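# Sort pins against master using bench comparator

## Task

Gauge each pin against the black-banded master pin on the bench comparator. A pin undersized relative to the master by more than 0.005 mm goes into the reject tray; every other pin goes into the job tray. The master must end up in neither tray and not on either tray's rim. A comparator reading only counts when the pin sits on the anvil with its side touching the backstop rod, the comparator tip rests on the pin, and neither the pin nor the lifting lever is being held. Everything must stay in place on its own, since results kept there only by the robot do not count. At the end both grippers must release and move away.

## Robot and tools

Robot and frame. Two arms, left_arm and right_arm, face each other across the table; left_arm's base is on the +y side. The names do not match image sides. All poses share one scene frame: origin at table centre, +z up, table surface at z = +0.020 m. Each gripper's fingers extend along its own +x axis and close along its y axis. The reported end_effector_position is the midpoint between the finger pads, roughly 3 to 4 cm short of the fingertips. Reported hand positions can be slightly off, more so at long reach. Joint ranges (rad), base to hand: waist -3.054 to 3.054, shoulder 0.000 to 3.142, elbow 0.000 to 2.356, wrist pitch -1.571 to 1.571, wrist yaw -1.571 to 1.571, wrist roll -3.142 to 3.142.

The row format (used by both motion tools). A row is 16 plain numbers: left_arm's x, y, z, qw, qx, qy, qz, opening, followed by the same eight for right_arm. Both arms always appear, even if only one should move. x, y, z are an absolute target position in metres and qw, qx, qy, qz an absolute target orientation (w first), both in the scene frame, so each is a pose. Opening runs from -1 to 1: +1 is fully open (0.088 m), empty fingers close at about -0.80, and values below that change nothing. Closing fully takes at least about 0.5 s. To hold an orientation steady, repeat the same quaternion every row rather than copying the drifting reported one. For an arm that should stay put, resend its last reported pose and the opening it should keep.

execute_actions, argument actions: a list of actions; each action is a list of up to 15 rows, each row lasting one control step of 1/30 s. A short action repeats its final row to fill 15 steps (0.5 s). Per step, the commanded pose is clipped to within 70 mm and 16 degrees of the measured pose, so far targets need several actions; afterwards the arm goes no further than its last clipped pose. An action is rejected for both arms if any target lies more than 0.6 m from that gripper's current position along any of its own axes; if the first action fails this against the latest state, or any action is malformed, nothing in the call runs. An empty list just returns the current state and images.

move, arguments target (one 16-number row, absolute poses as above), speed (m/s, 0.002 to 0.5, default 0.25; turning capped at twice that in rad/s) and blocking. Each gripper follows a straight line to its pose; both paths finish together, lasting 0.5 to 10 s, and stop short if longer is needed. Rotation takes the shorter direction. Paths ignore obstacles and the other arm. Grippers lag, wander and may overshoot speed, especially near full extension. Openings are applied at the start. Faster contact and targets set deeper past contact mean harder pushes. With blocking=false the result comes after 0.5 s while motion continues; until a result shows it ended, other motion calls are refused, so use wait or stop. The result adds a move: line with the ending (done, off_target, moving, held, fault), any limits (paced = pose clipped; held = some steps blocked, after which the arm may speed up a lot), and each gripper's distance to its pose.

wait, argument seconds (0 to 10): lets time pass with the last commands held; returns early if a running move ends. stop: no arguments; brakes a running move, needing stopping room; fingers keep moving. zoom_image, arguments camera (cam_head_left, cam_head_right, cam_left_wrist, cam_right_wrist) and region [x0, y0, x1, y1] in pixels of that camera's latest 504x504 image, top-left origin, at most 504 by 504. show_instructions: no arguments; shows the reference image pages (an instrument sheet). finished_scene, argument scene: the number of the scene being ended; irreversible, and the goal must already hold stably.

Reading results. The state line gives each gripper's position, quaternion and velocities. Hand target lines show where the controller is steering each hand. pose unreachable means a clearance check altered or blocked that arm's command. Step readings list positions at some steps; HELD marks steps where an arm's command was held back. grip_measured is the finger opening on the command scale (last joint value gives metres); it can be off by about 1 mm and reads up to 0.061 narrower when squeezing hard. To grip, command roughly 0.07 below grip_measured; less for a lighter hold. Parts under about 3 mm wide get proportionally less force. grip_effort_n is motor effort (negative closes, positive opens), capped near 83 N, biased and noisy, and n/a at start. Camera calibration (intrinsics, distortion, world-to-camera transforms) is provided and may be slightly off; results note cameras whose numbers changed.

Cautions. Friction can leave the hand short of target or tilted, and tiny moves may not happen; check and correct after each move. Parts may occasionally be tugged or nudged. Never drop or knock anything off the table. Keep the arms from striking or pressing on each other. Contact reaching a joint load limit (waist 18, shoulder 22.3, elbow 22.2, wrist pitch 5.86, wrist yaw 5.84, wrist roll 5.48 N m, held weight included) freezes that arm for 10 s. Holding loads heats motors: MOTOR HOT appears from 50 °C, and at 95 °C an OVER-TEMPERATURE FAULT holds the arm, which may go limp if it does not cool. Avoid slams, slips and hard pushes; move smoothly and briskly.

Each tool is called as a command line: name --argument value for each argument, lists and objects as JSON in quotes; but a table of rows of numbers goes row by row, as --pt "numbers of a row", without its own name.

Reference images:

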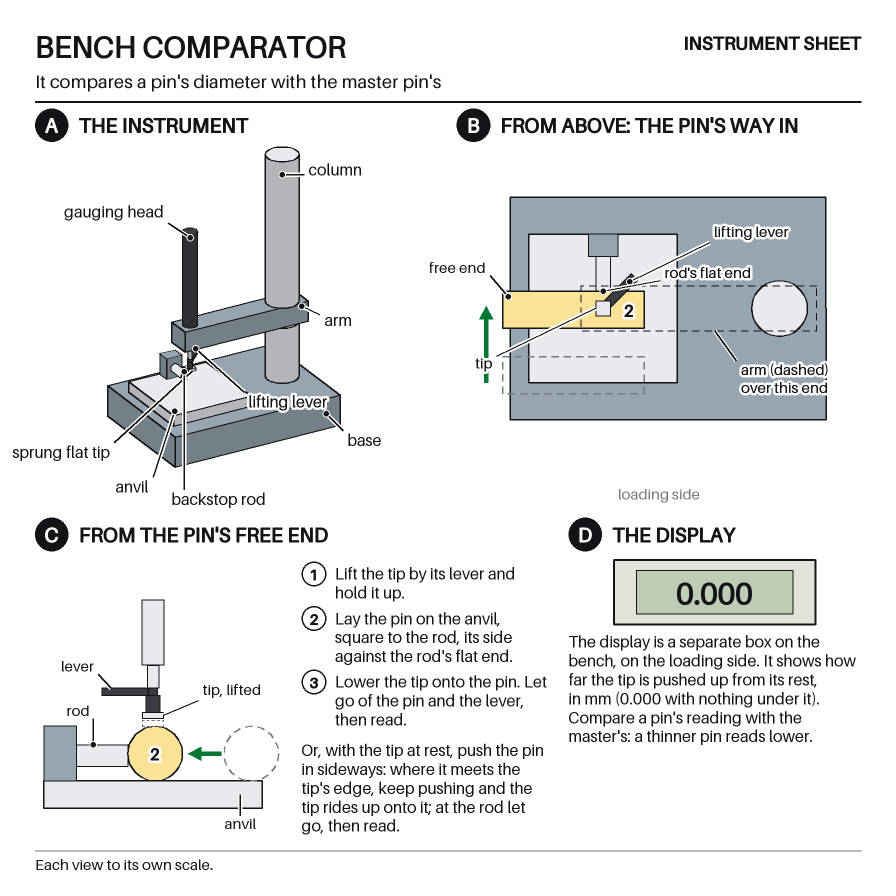

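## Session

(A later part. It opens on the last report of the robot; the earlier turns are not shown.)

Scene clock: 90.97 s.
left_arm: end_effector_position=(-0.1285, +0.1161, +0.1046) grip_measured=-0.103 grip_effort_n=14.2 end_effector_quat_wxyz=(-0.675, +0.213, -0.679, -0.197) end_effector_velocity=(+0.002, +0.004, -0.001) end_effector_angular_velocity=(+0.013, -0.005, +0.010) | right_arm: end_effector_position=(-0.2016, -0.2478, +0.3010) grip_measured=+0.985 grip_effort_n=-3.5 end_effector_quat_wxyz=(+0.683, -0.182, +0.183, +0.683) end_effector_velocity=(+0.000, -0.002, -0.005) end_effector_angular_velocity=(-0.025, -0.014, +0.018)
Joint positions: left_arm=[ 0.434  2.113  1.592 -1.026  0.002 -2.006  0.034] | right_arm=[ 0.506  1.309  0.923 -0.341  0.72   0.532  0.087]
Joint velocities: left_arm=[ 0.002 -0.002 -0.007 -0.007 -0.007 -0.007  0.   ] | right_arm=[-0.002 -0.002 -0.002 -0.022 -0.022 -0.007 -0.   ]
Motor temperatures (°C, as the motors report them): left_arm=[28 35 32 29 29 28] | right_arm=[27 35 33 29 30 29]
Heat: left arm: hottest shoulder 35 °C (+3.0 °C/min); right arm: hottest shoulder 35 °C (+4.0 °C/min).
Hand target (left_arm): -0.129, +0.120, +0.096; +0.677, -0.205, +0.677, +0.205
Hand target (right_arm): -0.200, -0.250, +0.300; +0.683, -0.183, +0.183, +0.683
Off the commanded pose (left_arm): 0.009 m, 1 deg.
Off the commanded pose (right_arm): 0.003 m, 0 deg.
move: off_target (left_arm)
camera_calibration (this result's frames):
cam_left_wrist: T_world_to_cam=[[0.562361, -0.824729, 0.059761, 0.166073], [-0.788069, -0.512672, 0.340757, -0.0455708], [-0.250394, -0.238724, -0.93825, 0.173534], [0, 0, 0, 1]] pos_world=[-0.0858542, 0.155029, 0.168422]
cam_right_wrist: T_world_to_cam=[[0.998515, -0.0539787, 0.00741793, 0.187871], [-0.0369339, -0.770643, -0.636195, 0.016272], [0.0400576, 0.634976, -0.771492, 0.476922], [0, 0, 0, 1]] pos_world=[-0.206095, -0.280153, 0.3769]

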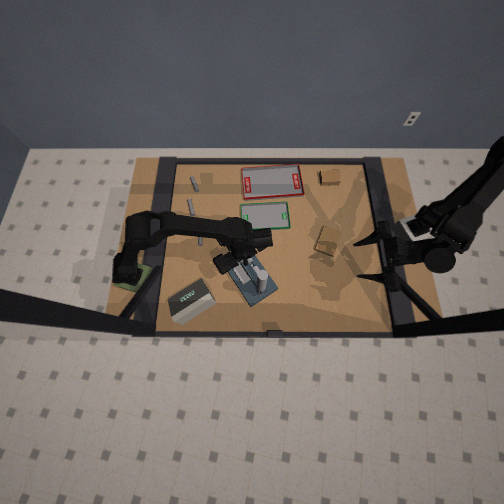

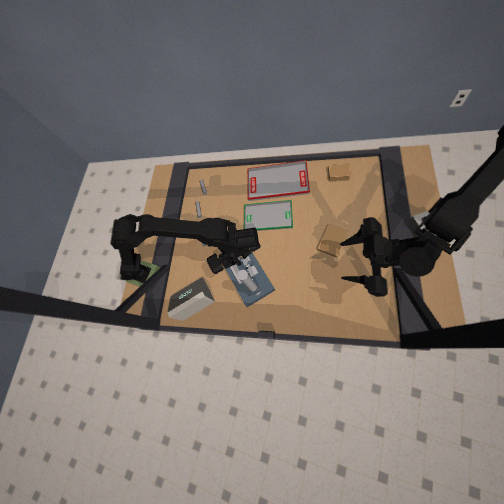

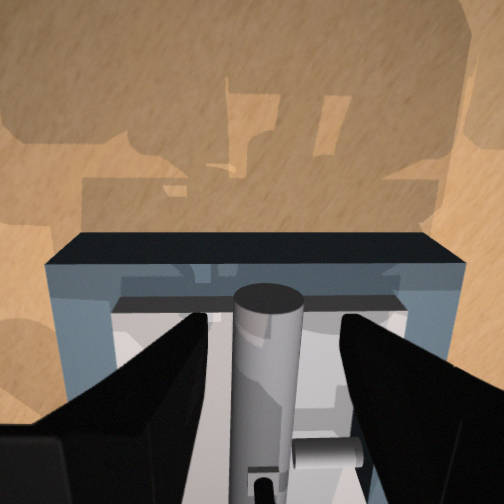

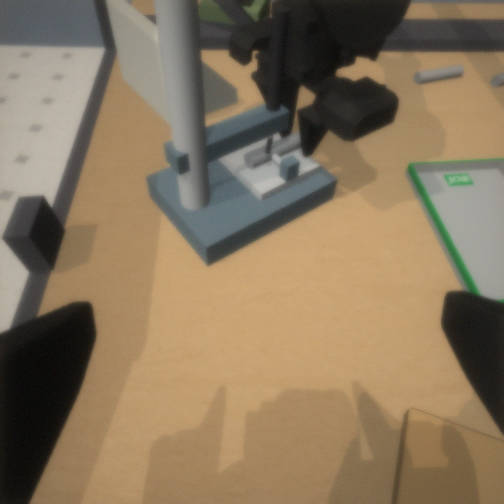

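move --target '[-0.1300,0.122,0.093,0.6767,-0.205,0.6767,0.205,-0.1, -0.2,-0.25,0.3,0.683,-0.183,0.183,0.683,1]' --speed 0.03

move --target '[-0.1300,0.122,0.093,0.6767,-0.205,0.6767,0.205,-0.6, -0.2,-0.25,0.3,0.683,-0.183,0.183,0.683,1]'

move --target '[-0.147,0.147,0.1,0.6767,-0.205,0.6767,0.205,-0.6, -0.2,-0.25,0.3,0.683,-0.183,0.183,0.683,1]' --speed 0.05

move --target '[-0.147,0.147,0.16,0.6767,-0.205,0.6767,0.205,-0.6, -0.2,-0.25,0.3,0.683,-0.183,0.183,0.683,1]' --speed 0.1

move --target '[-0.06,0.16,0.2,0.5,-0.5,0.5,0.5,-0.6, -0.2,-0.25,0.3,0.683,-0.183,0.183,0.683,1]' --speed 0.15

move --target '[0.045,0.06,0.12,0.5,-0.5,0.5,0.5,-0.6, -0.2,-0.25,0.3,0.683,-0.183,0.183,0.683,1]' --speed 0.15

Scene clock: 97.23 s.
left_arm: end_effector_position=(-0.1286, +0.1173, +0.1008) grip_measured=-0.103 grip_effort_n=14.2 end_effector_quat_wxyz=(-0.675, +0.213, -0.679, -0.197) end_effector_velocity=(-0.003, +0.006, -0.001) end_effector_angular_velocity=(+0.025, +0.012, +0.019) | right_arm: end_effector_position=(-0.2016, -0.2478, +0.3010) grip_measured=+0.985 grip_effort_n=-3.5 end_effector_quat_wxyz=(+0.683, -0.182, +0.183, +0.683) end_effector_velocity=(+0.000, -0.000, +0.000) end_effector_angular_velocity=(-0.005, -0.018, +0.014)
Joint positions: left_arm=[ 0.434  2.113  1.577 -1.011  0.002 -2.006  0.034] | right_arm=[ 0.506  1.309  0.923 -0.341  0.72   0.532  0.087]
Joint velocities: left_arm=[-0.002 -0.002 -0.007 -0.022  0.007 -0.022 -0.   ] | right_arm=[-0.002 -0.002  0.002 -0.007 -0.007 -0.022 -0.   ]
Motor temperatures (°C, as the motors report them): left_arm=[28 35 31 29 29 28] | right_arm=[27 34 33 30 30 29]
Heat: left arm: hottest shoulder 35 °C (+3.0 °C/min); right arm: hottest shoulder 34 °C (+2.0 °C/min).
Hand target (left_arm): -0.130, +0.122, +0.093; +0.677, -0.205, +0.677, +0.205
Hand target (right_arm): -0.200, -0.250, +0.300; +0.683, -0.183, +0.183, +0.683
Off the commanded pose (left_arm): 0.009 m, 1 deg.
Off the commanded pose (right_arm): 0.003 m, 0 deg.
move: off_target (left_arm)
camera_calibration (this result's frames):
cam_left_wrist: T_world_to_cam=[[0.562995, -0.824323, 0.0594082, 0.167455], [-0.787652, -0.513401, 0.340624, -0.0436625], [-0.250284, -0.238562, -0.938321, 0.170224], [0, 0, 0, 1]] pos_world=[-0.0860628, 0.15623, 0.164649]
cam_right_wrist: T_world_to_cam=[[0.998515, -0.0539787, 0.00741793, 0.187871], [-0.0369339, -0.770643, -0.636195, 0.016272], [0.0400576, 0.634976, -0.771492, 0.476922], [0, 0, 0, 1]] pos_world=[-0.206095, -0.280153, 0.3769]

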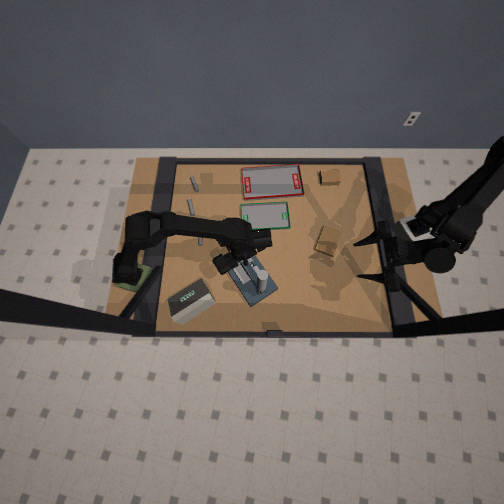

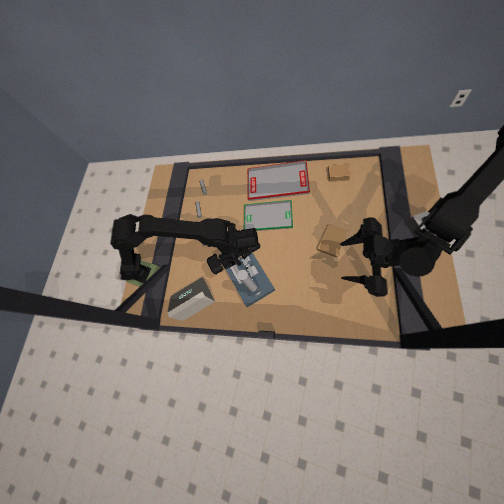

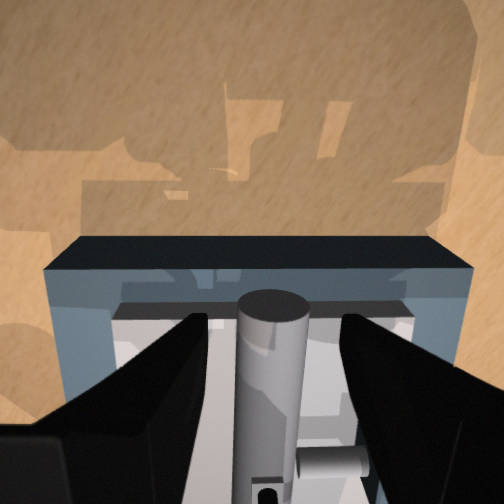

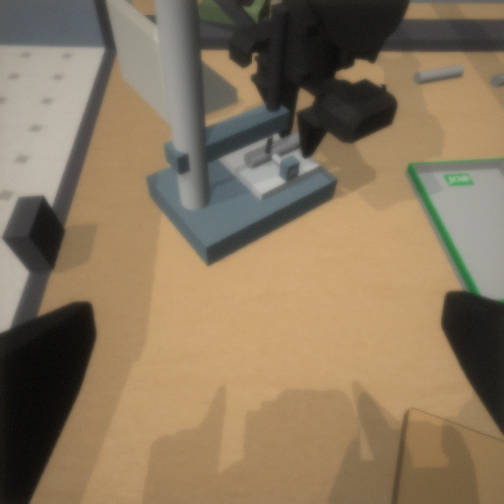

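Scene clock: 97.93 s.
left_arm: end_effector_position=(-0.1293, +0.1186, +0.1005) grip_measured=-0.517 grip_effort_n=-83.5 end_effector_quat_wxyz=(-0.675, +0.211, -0.678, -0.199) end_effector_velocity=(+0.002, +0.001, -0.001) end_effector_angular_velocity=(-0.001, -0.008, -0.005) | right_arm: end_effector_position=(-0.2016, -0.2478, +0.3010) grip_measured=+0.985 grip_effort_n=-3.5 end_effector_quat_wxyz=(+0.683, -0.182, +0.183, +0.683) end_effector_velocity=(+0.002, -0.002, -0.007) end_effector_angular_velocity=(-0.024, -0.015, -0.001)
Joint positions: left_arm=[ 0.433  2.113  1.575 -1.016  0.002 -2.006  0.014] | right_arm=[ 0.506  1.309  0.923 -0.341  0.72   0.532  0.087]
Joint velocities: left_arm=[ 0.002 -0.002 -0.007  0.007 -0.007  0.007 -0.   ] | right_arm=[-0.002  0.002 -0.007 -0.022 -0.007  0.007 -0.   ]
Motor temperatures (°C, as the motors report them): left_arm=[28 35 31 29 29 28] | right_arm=[27 34 33 30 30 29]
Heat: left arm: hottest shoulder 35 °C (+3.1 °C/min); right arm: hottest shoulder 34 °C (+2.0 °C/min).
Hand target (left_arm): -0.130, +0.122, +0.093; +0.677, -0.205, +0.677, +0.205
Hand target (right_arm): -0.200, -0.250, +0.300; +0.683, -0.183, +0.183, +0.683
Off the commanded pose (left_arm): 0.008 m, 1 deg.
Off the commanded pose (right_arm): 0.003 m, 0 deg.
move: done
camera_calibration (this result's frames):
cam_left_wrist: T_world_to_cam=[[0.5621, -0.825288, 0.0542546, 0.169389], [-0.787945, -0.514419, 0.338402, -0.0431303], [-0.251369, -0.232965, -0.939436, 0.169383], [0, 0, 0, 1]] pos_world=[-0.08662, 0.157068, 0.16453]
cam_right_wrist: T_world_to_cam=[[0.998515, -0.0539787, 0.00741793, 0.187871], [-0.0369339, -0.770643, -0.636195, 0.016272], [0.0400576, 0.634976, -0.771492, 0.476922], [0, 0, 0, 1]] pos_world=[-0.206095, -0.280153, 0.3769]

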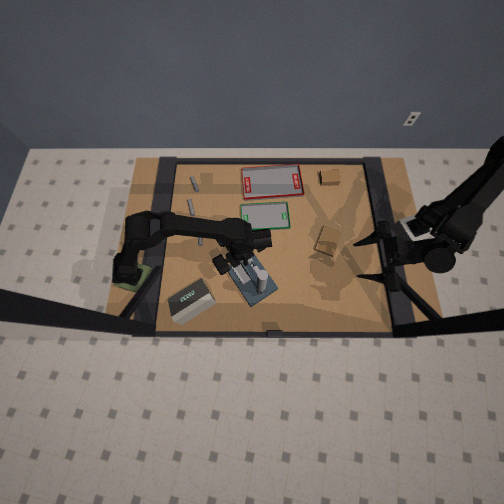

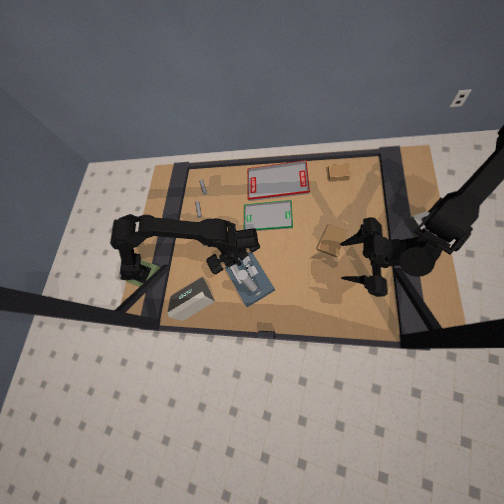

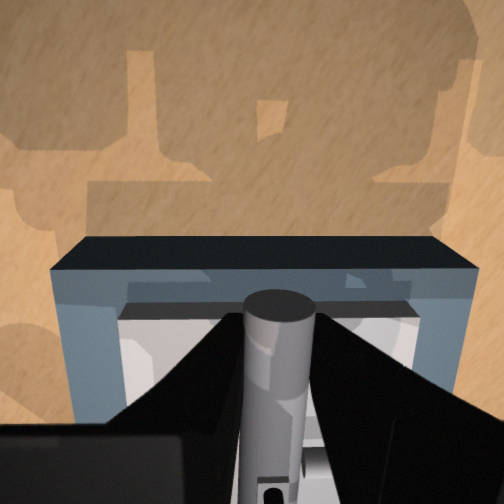

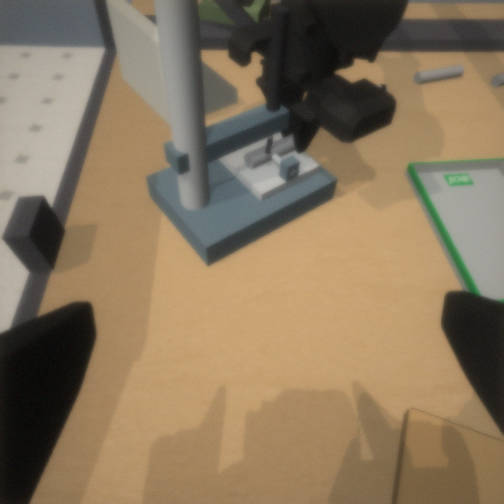

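Scene clock: 98.97 s.
left_arm: end_effector_position=(-0.1433, +0.1433, +0.1007) grip_measured=-0.517 grip_effort_n=-83.5 end_effector_quat_wxyz=(-0.675, +0.210, -0.676, -0.206) end_effector_velocity=(-0.002, +0.003, +0.000) end_effector_angular_velocity=(-0.002, -0.007, +0.015) | right_arm: end_effector_position=(-0.2016, -0.2478, +0.3010) grip_measured=+0.985 grip_effort_n=-3.5 end_effector_quat_wxyz=(+0.683, -0.182, +0.183, +0.683) end_effector_velocity=(+0.003, -0.002, -0.005) end_effector_angular_velocity=(-0.021, -0.024, +0.007)
Joint positions: left_arm=[ 0.405  2.025  1.442 -0.982  0.    -2.043  0.014] | right_arm=[ 0.506  1.309  0.923 -0.341  0.72   0.532  0.087]
Joint velocities: left_arm=[-0.007 -0.012 -0.017  0.007 -0.007 -0.022 -0.   ] | right_arm=[-0.002 -0.002 -0.007 -0.022 -0.007 -0.007 -0.   ]
Motor temperatures (°C, as the motors report them): left_arm=[28 36 31 29 29 28] | right_arm=[27 34 33 30 30 29]
Heat: left arm: hottest shoulder 36 °C (+4.0 °C/min); right arm: hottest shoulder 34 °C (+2.0 °C/min).
Hand target (left_arm): -0.147, +0.147, +0.100; +0.677, -0.205, +0.677, +0.205
Hand target (right_arm): -0.200, -0.250, +0.300; +0.683, -0.183, +0.183, +0.683
Off the commanded pose (left_arm): 0.005 m, 1 deg.
Off the commanded pose (right_arm): 0.003 m, 0 deg.
move: done
camera_calibration (this result's frames):
cam_left_wrist: T_world_to_cam=[[0.569643, -0.820669, 0.0448272, 0.199043], [-0.783258, -0.525532, 0.332151, -0.0385887], [-0.249028, -0.224318, -0.942161, 0.171165], [0, 0, 0, 1]] pos_world=[-0.100984, 0.181465, 0.16516]
cam_right_wrist: T_world_to_cam=[[0.998515, -0.0539787, 0.00741793, 0.187871], [-0.0369339, -0.770643, -0.636195, 0.016272], [0.0400576, 0.634976, -0.771492, 0.476922], [0, 0, 0, 1]] pos_world=[-0.206095, -0.280153, 0.3769]

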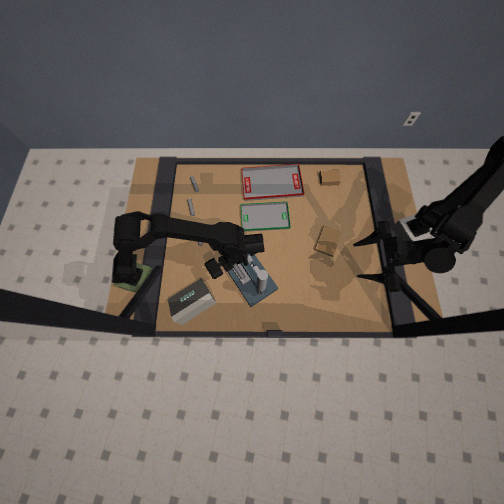

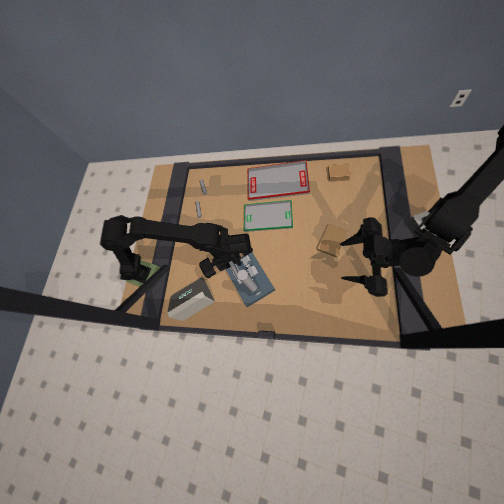

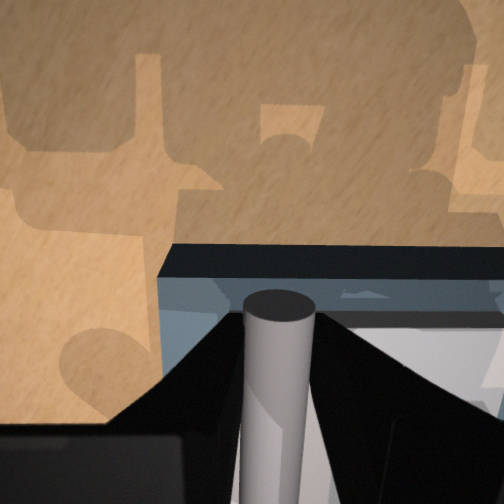

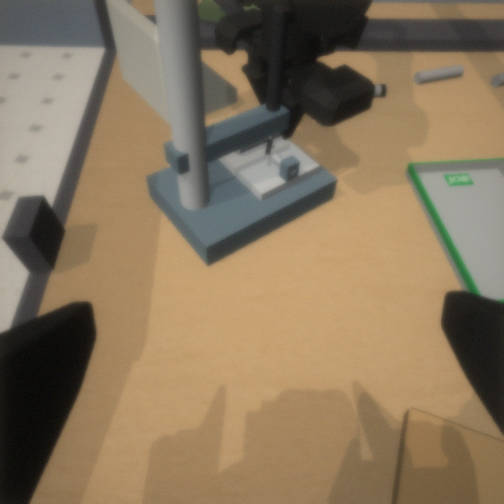

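Scene clock: 100.00 s.
left_arm: end_effector_position=(-0.1461, +0.1499, +0.1522) grip_measured=-0.517 grip_effort_n=-83.5 end_effector_quat_wxyz=(-0.678, +0.198, -0.675, -0.214) end_effector_velocity=(+0.000, +0.002, +0.004) end_effector_angular_velocity=(+0.008, -0.007, +0.005) | right_arm: end_effector_position=(-0.2016, -0.2478, +0.3010) grip_measured=+0.985 grip_effort_n=-4.0 end_effector_quat_wxyz=(+0.683, -0.182, +0.183, +0.683) end_effector_velocity=(+0.001, -0.001, -0.002) end_effector_angular_velocity=(-0.008, -0.021, +0.014)
Joint positions: left_arm=[ 0.4    1.974  1.579 -1.198  0.    -2.043  0.014] | right_arm=[ 0.506  1.309  0.923 -0.341  0.72   0.532  0.087]
Joint velocities: left_arm=[-0.002 -0.002  0.012 -0.022 -0.007 -0.007 -0.   ] | right_arm=[-0.002 -0.002 -0.002 -0.007 -0.007 -0.022 -0.   ]
Motor temperatures (°C, as the motors report them): left_arm=[28 36 31 29 29 28] | right_arm=[27 34 33 30 30 29]
Heat: left arm: hottest shoulder 36 °C (+4.0 °C/min); right arm: hottest shoulder 34 °C (+2.0 °C/min).
Hand target (left_arm): -0.147, +0.147, +0.160; +0.677, -0.205, +0.677, +0.205
Hand target (right_arm): -0.200, -0.250, +0.300; +0.683, -0.183, +0.183, +0.683
Off the commanded pose (left_arm): 0.008 m, 1 deg.
Off the commanded pose (right_arm): 0.003 m, 0 deg.
move: done
camera_calibration (this result's frames):
cam_left_wrist: T_world_to_cam=[[0.56536, -0.824613, 0.0194975, 0.207539], [-0.784949, -0.530603, 0.319866, -0.0520455], [-0.253421, -0.196144, -0.947262, 0.216353], [0, 0, 0, 1]] pos_world=[-0.103359, 0.18596, 0.217544]
cam_right_wrist: T_world_to_cam=[[0.998515, -0.0539787, 0.00741793, 0.187871], [-0.0369339, -0.770643, -0.636195, 0.016272], [0.0400576, 0.634976, -0.771492, 0.476922], [0, 0, 0, 1]] pos_world=[-0.206095, -0.280153, 0.3769]

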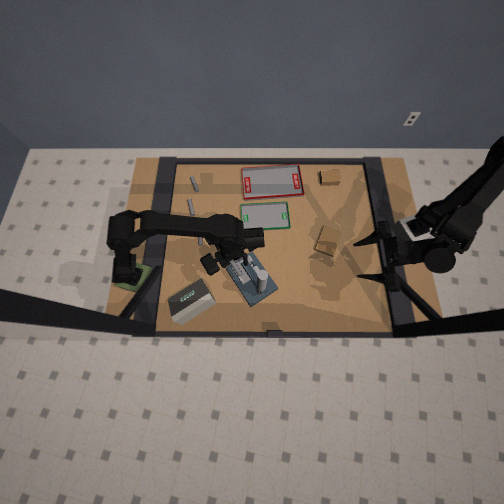

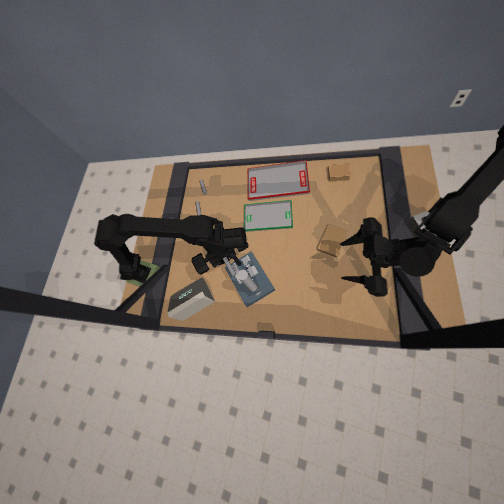

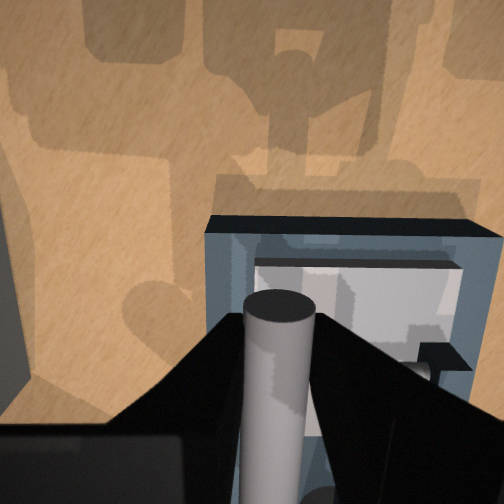

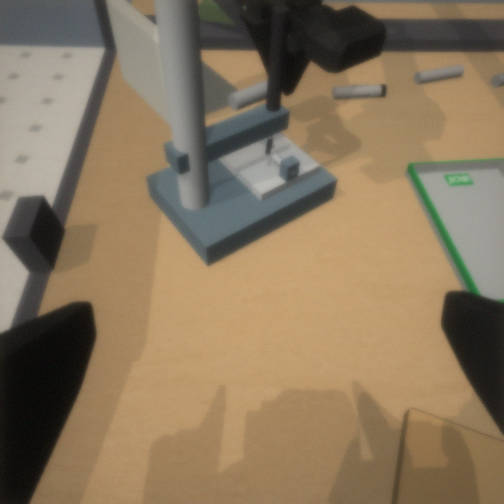

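Scene clock: 103.67 s.
left_arm: end_effector_position=(-0.0630, +0.1622, +0.1994) grip_measured=-0.517 grip_effort_n=-83.5 end_effector_quat_wxyz=(-0.500, +0.496, -0.504, -0.500) end_effector_velocity=(-0.002, +0.004, -0.000) end_effector_angular_velocity=(+0.018, +0.014, +0.024) | right_arm: end_effector_position=(-0.2016, -0.2478, +0.3010) grip_measured=+0.985 grip_effort_n=-3.5 end_effector_quat_wxyz=(+0.683, -0.182, +0.183, +0.683) end_effector_velocity=(+0.000, -0.000, +0.000) end_effector_angular_velocity=(-0.005, -0.005, +0.007)
Joint positions: left_arm=[ 0.628  1.974  1.766 -1.365  0.006 -2.787  0.014] | right_arm=[ 0.506  1.309  0.923 -0.341  0.72   0.532  0.087]
Joint velocities: left_arm=[ 0.002  0.002  0.002 -0.022  0.007 -0.022  0.   ] | right_arm=[-0.002 -0.002  0.002 -0.007 -0.007 -0.007 -0.   ]
Motor temperatures (°C, as the motors report them): left_arm=[28 36 32 29 29 28] | right_arm=[27 34 33 30 30 29]
Heat: left arm: hottest shoulder 36 °C (+3.1 °C/min); right arm: hottest shoulder 34 °C (+2.0 °C/min).
Hand target (left_arm): -0.060, +0.160, +0.200; +0.499, -0.500, +0.501, +0.500
Hand target (right_arm): -0.200, -0.250, +0.300; +0.683, -0.183, +0.183, +0.683
Off the commanded pose (left_arm): 0.004 m, 1 deg.
Off the commanded pose (right_arm): 0.003 m, 0 deg.
move: done
camera_calibration (this result's frames):
cam_left_wrist: T_world_to_cam=[[0.999454, 0.00251183, 0.0329373, 0.0603359], [-0.00848525, -0.944125, 0.329477, 0.11867], [0.0319246, -0.329577, -0.943589, 0.323429], [0, 0, 0, 1]] pos_world=[-0.0696214, 0.218482, 0.264098]
cam_right_wrist: T_world_to_cam=[[0.998515, -0.0539787, 0.00741793, 0.187871], [-0.0369339, -0.770643, -0.636195, 0.016272], [0.0400576, 0.634976, -0.771492, 0.476922], [0, 0, 0, 1]] pos_world=[-0.206095, -0.280153, 0.3769]

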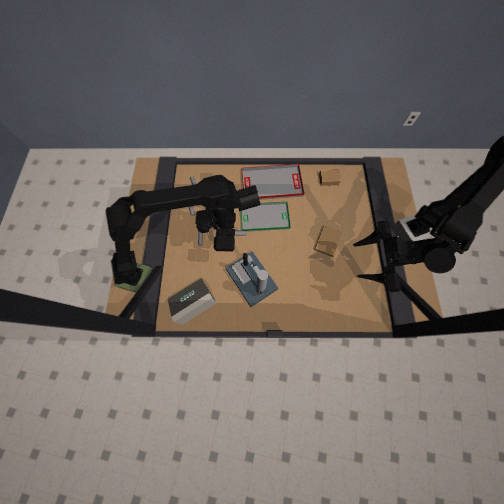

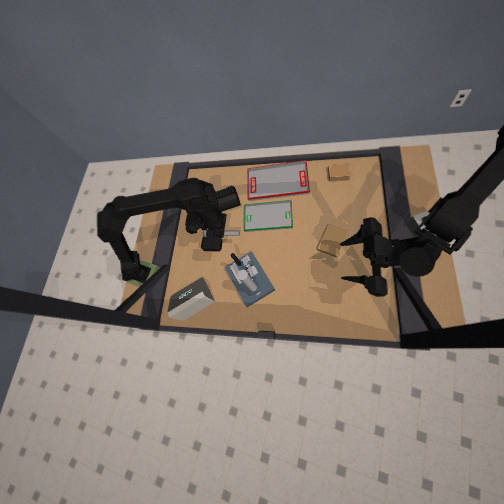

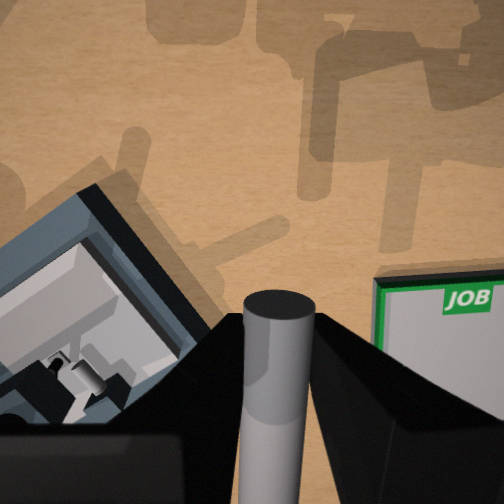

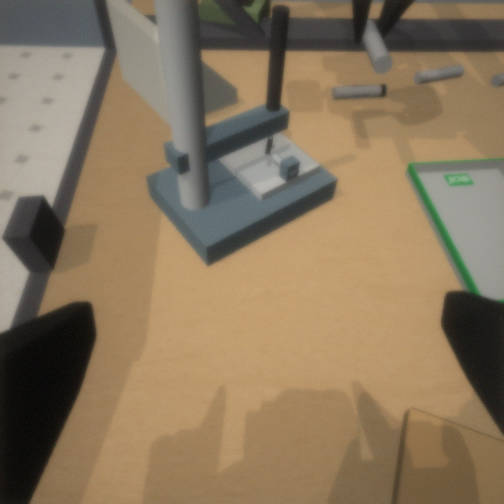

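Scene clock: 105.37 s.
left_arm: end_effector_position=(+0.0424, +0.0636, +0.1209) grip_measured=-0.517 grip_effort_n=-83.5 end_effector_quat_wxyz=(-0.486, +0.533, -0.512, -0.466) end_effector_velocity=(-0.003, +0.001, +0.000) end_effector_angular_velocity=(+0.003, +0.011, +0.004) | right_arm: end_effector_position=(-0.2016, -0.2478, +0.3010) grip_measured=+0.985 grip_effort_n=-3.0 end_effector_quat_wxyz=(+0.683, -0.182, +0.183, +0.683) end_effector_velocity=(+0.001, -0.000, -0.003) end_effector_angular_velocity=(-0.012, +0.013, -0.008)
Joint positions: left_arm=[ 0.757  2.514  2.34  -1.294  0.006 -2.666  0.014] | right_arm=[ 0.506  1.309  0.923 -0.341  0.72   0.532  0.087]
Joint velocities: left_arm=[-0.002 -0.002 -0.002 -0.007  0.007 -0.007 -0.   ] | right_arm=[-0.002  0.002 -0.002 -0.007 -0.007  0.022 -0.   ]
Motor temperatures (°C, as the motors report them): left_arm=[28 36 32 29 29 28] | right_arm=[27 34 33 30 30 29]
Heat: left arm: hottest shoulder 36 °C (+3.0 °C/min); right arm: hottest shoulder 34 °C (+2.0 °C/min).
Hand target (left_arm): +0.045, +0.062, +0.119; -0.487, +0.535, -0.512, -0.463
Hand target (right_arm): -0.200, -0.250, +0.300; +0.683, -0.183, +0.183, +0.683
Off the commanded pose (left_arm): 0.005 m, 6 deg.
Off the commanded pose (right_arm): 0.003 m, 0 deg.
joint sent to its limit (left arm) — the command would take joint 3 (elbow) past its upper limit, so that joint was sent only as far as its limit.
move: off_target (left_arm)
camera_calibration (this result's frames):
cam_left_wrist: T_world_to_cam=[[0.996696, 0.0161607, 0.0795936, -0.0486064], [-0.0184716, -0.909216, 0.415915, 0.0401246], [0.0790893, -0.416011, -0.905914, 0.212499], [0, 0, 0, 1]] pos_world=[0.0323806, 0.125669, 0.179686]
cam_right_wrist: T_world_to_cam=[[0.998515, -0.0539787, 0.00741793, 0.187871], [-0.0369339, -0.770643, -0.636195, 0.016272], [0.0400576, 0.634976, -0.771492, 0.476922], [0, 0, 0, 1]] pos_world=[-0.206095, -0.280153, 0.3769]

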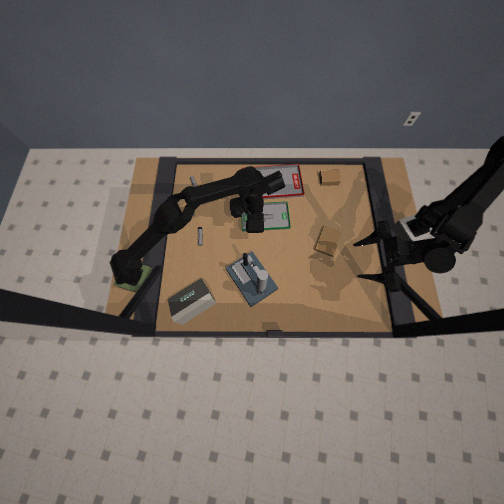

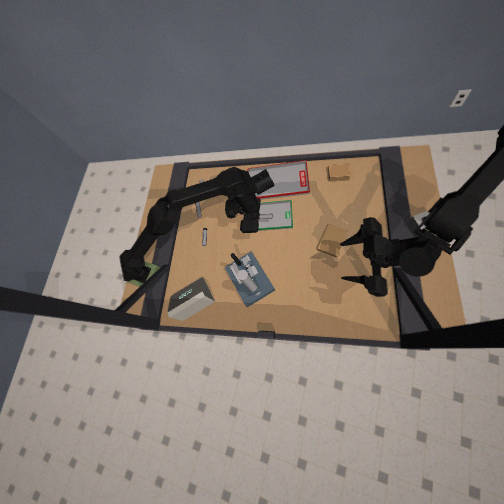

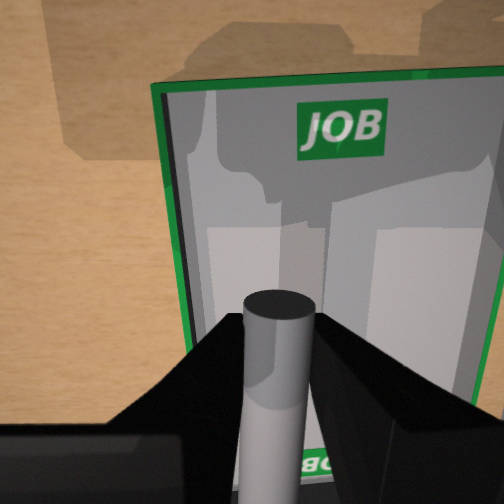

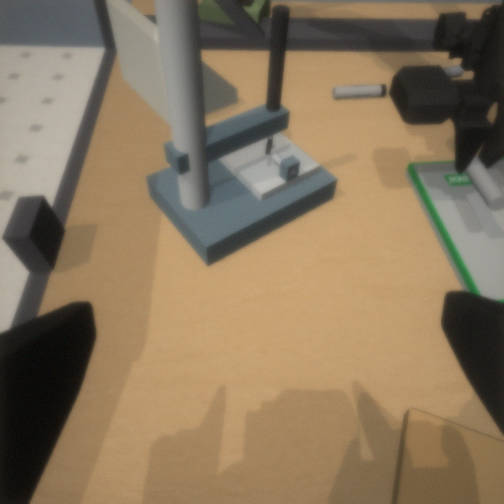

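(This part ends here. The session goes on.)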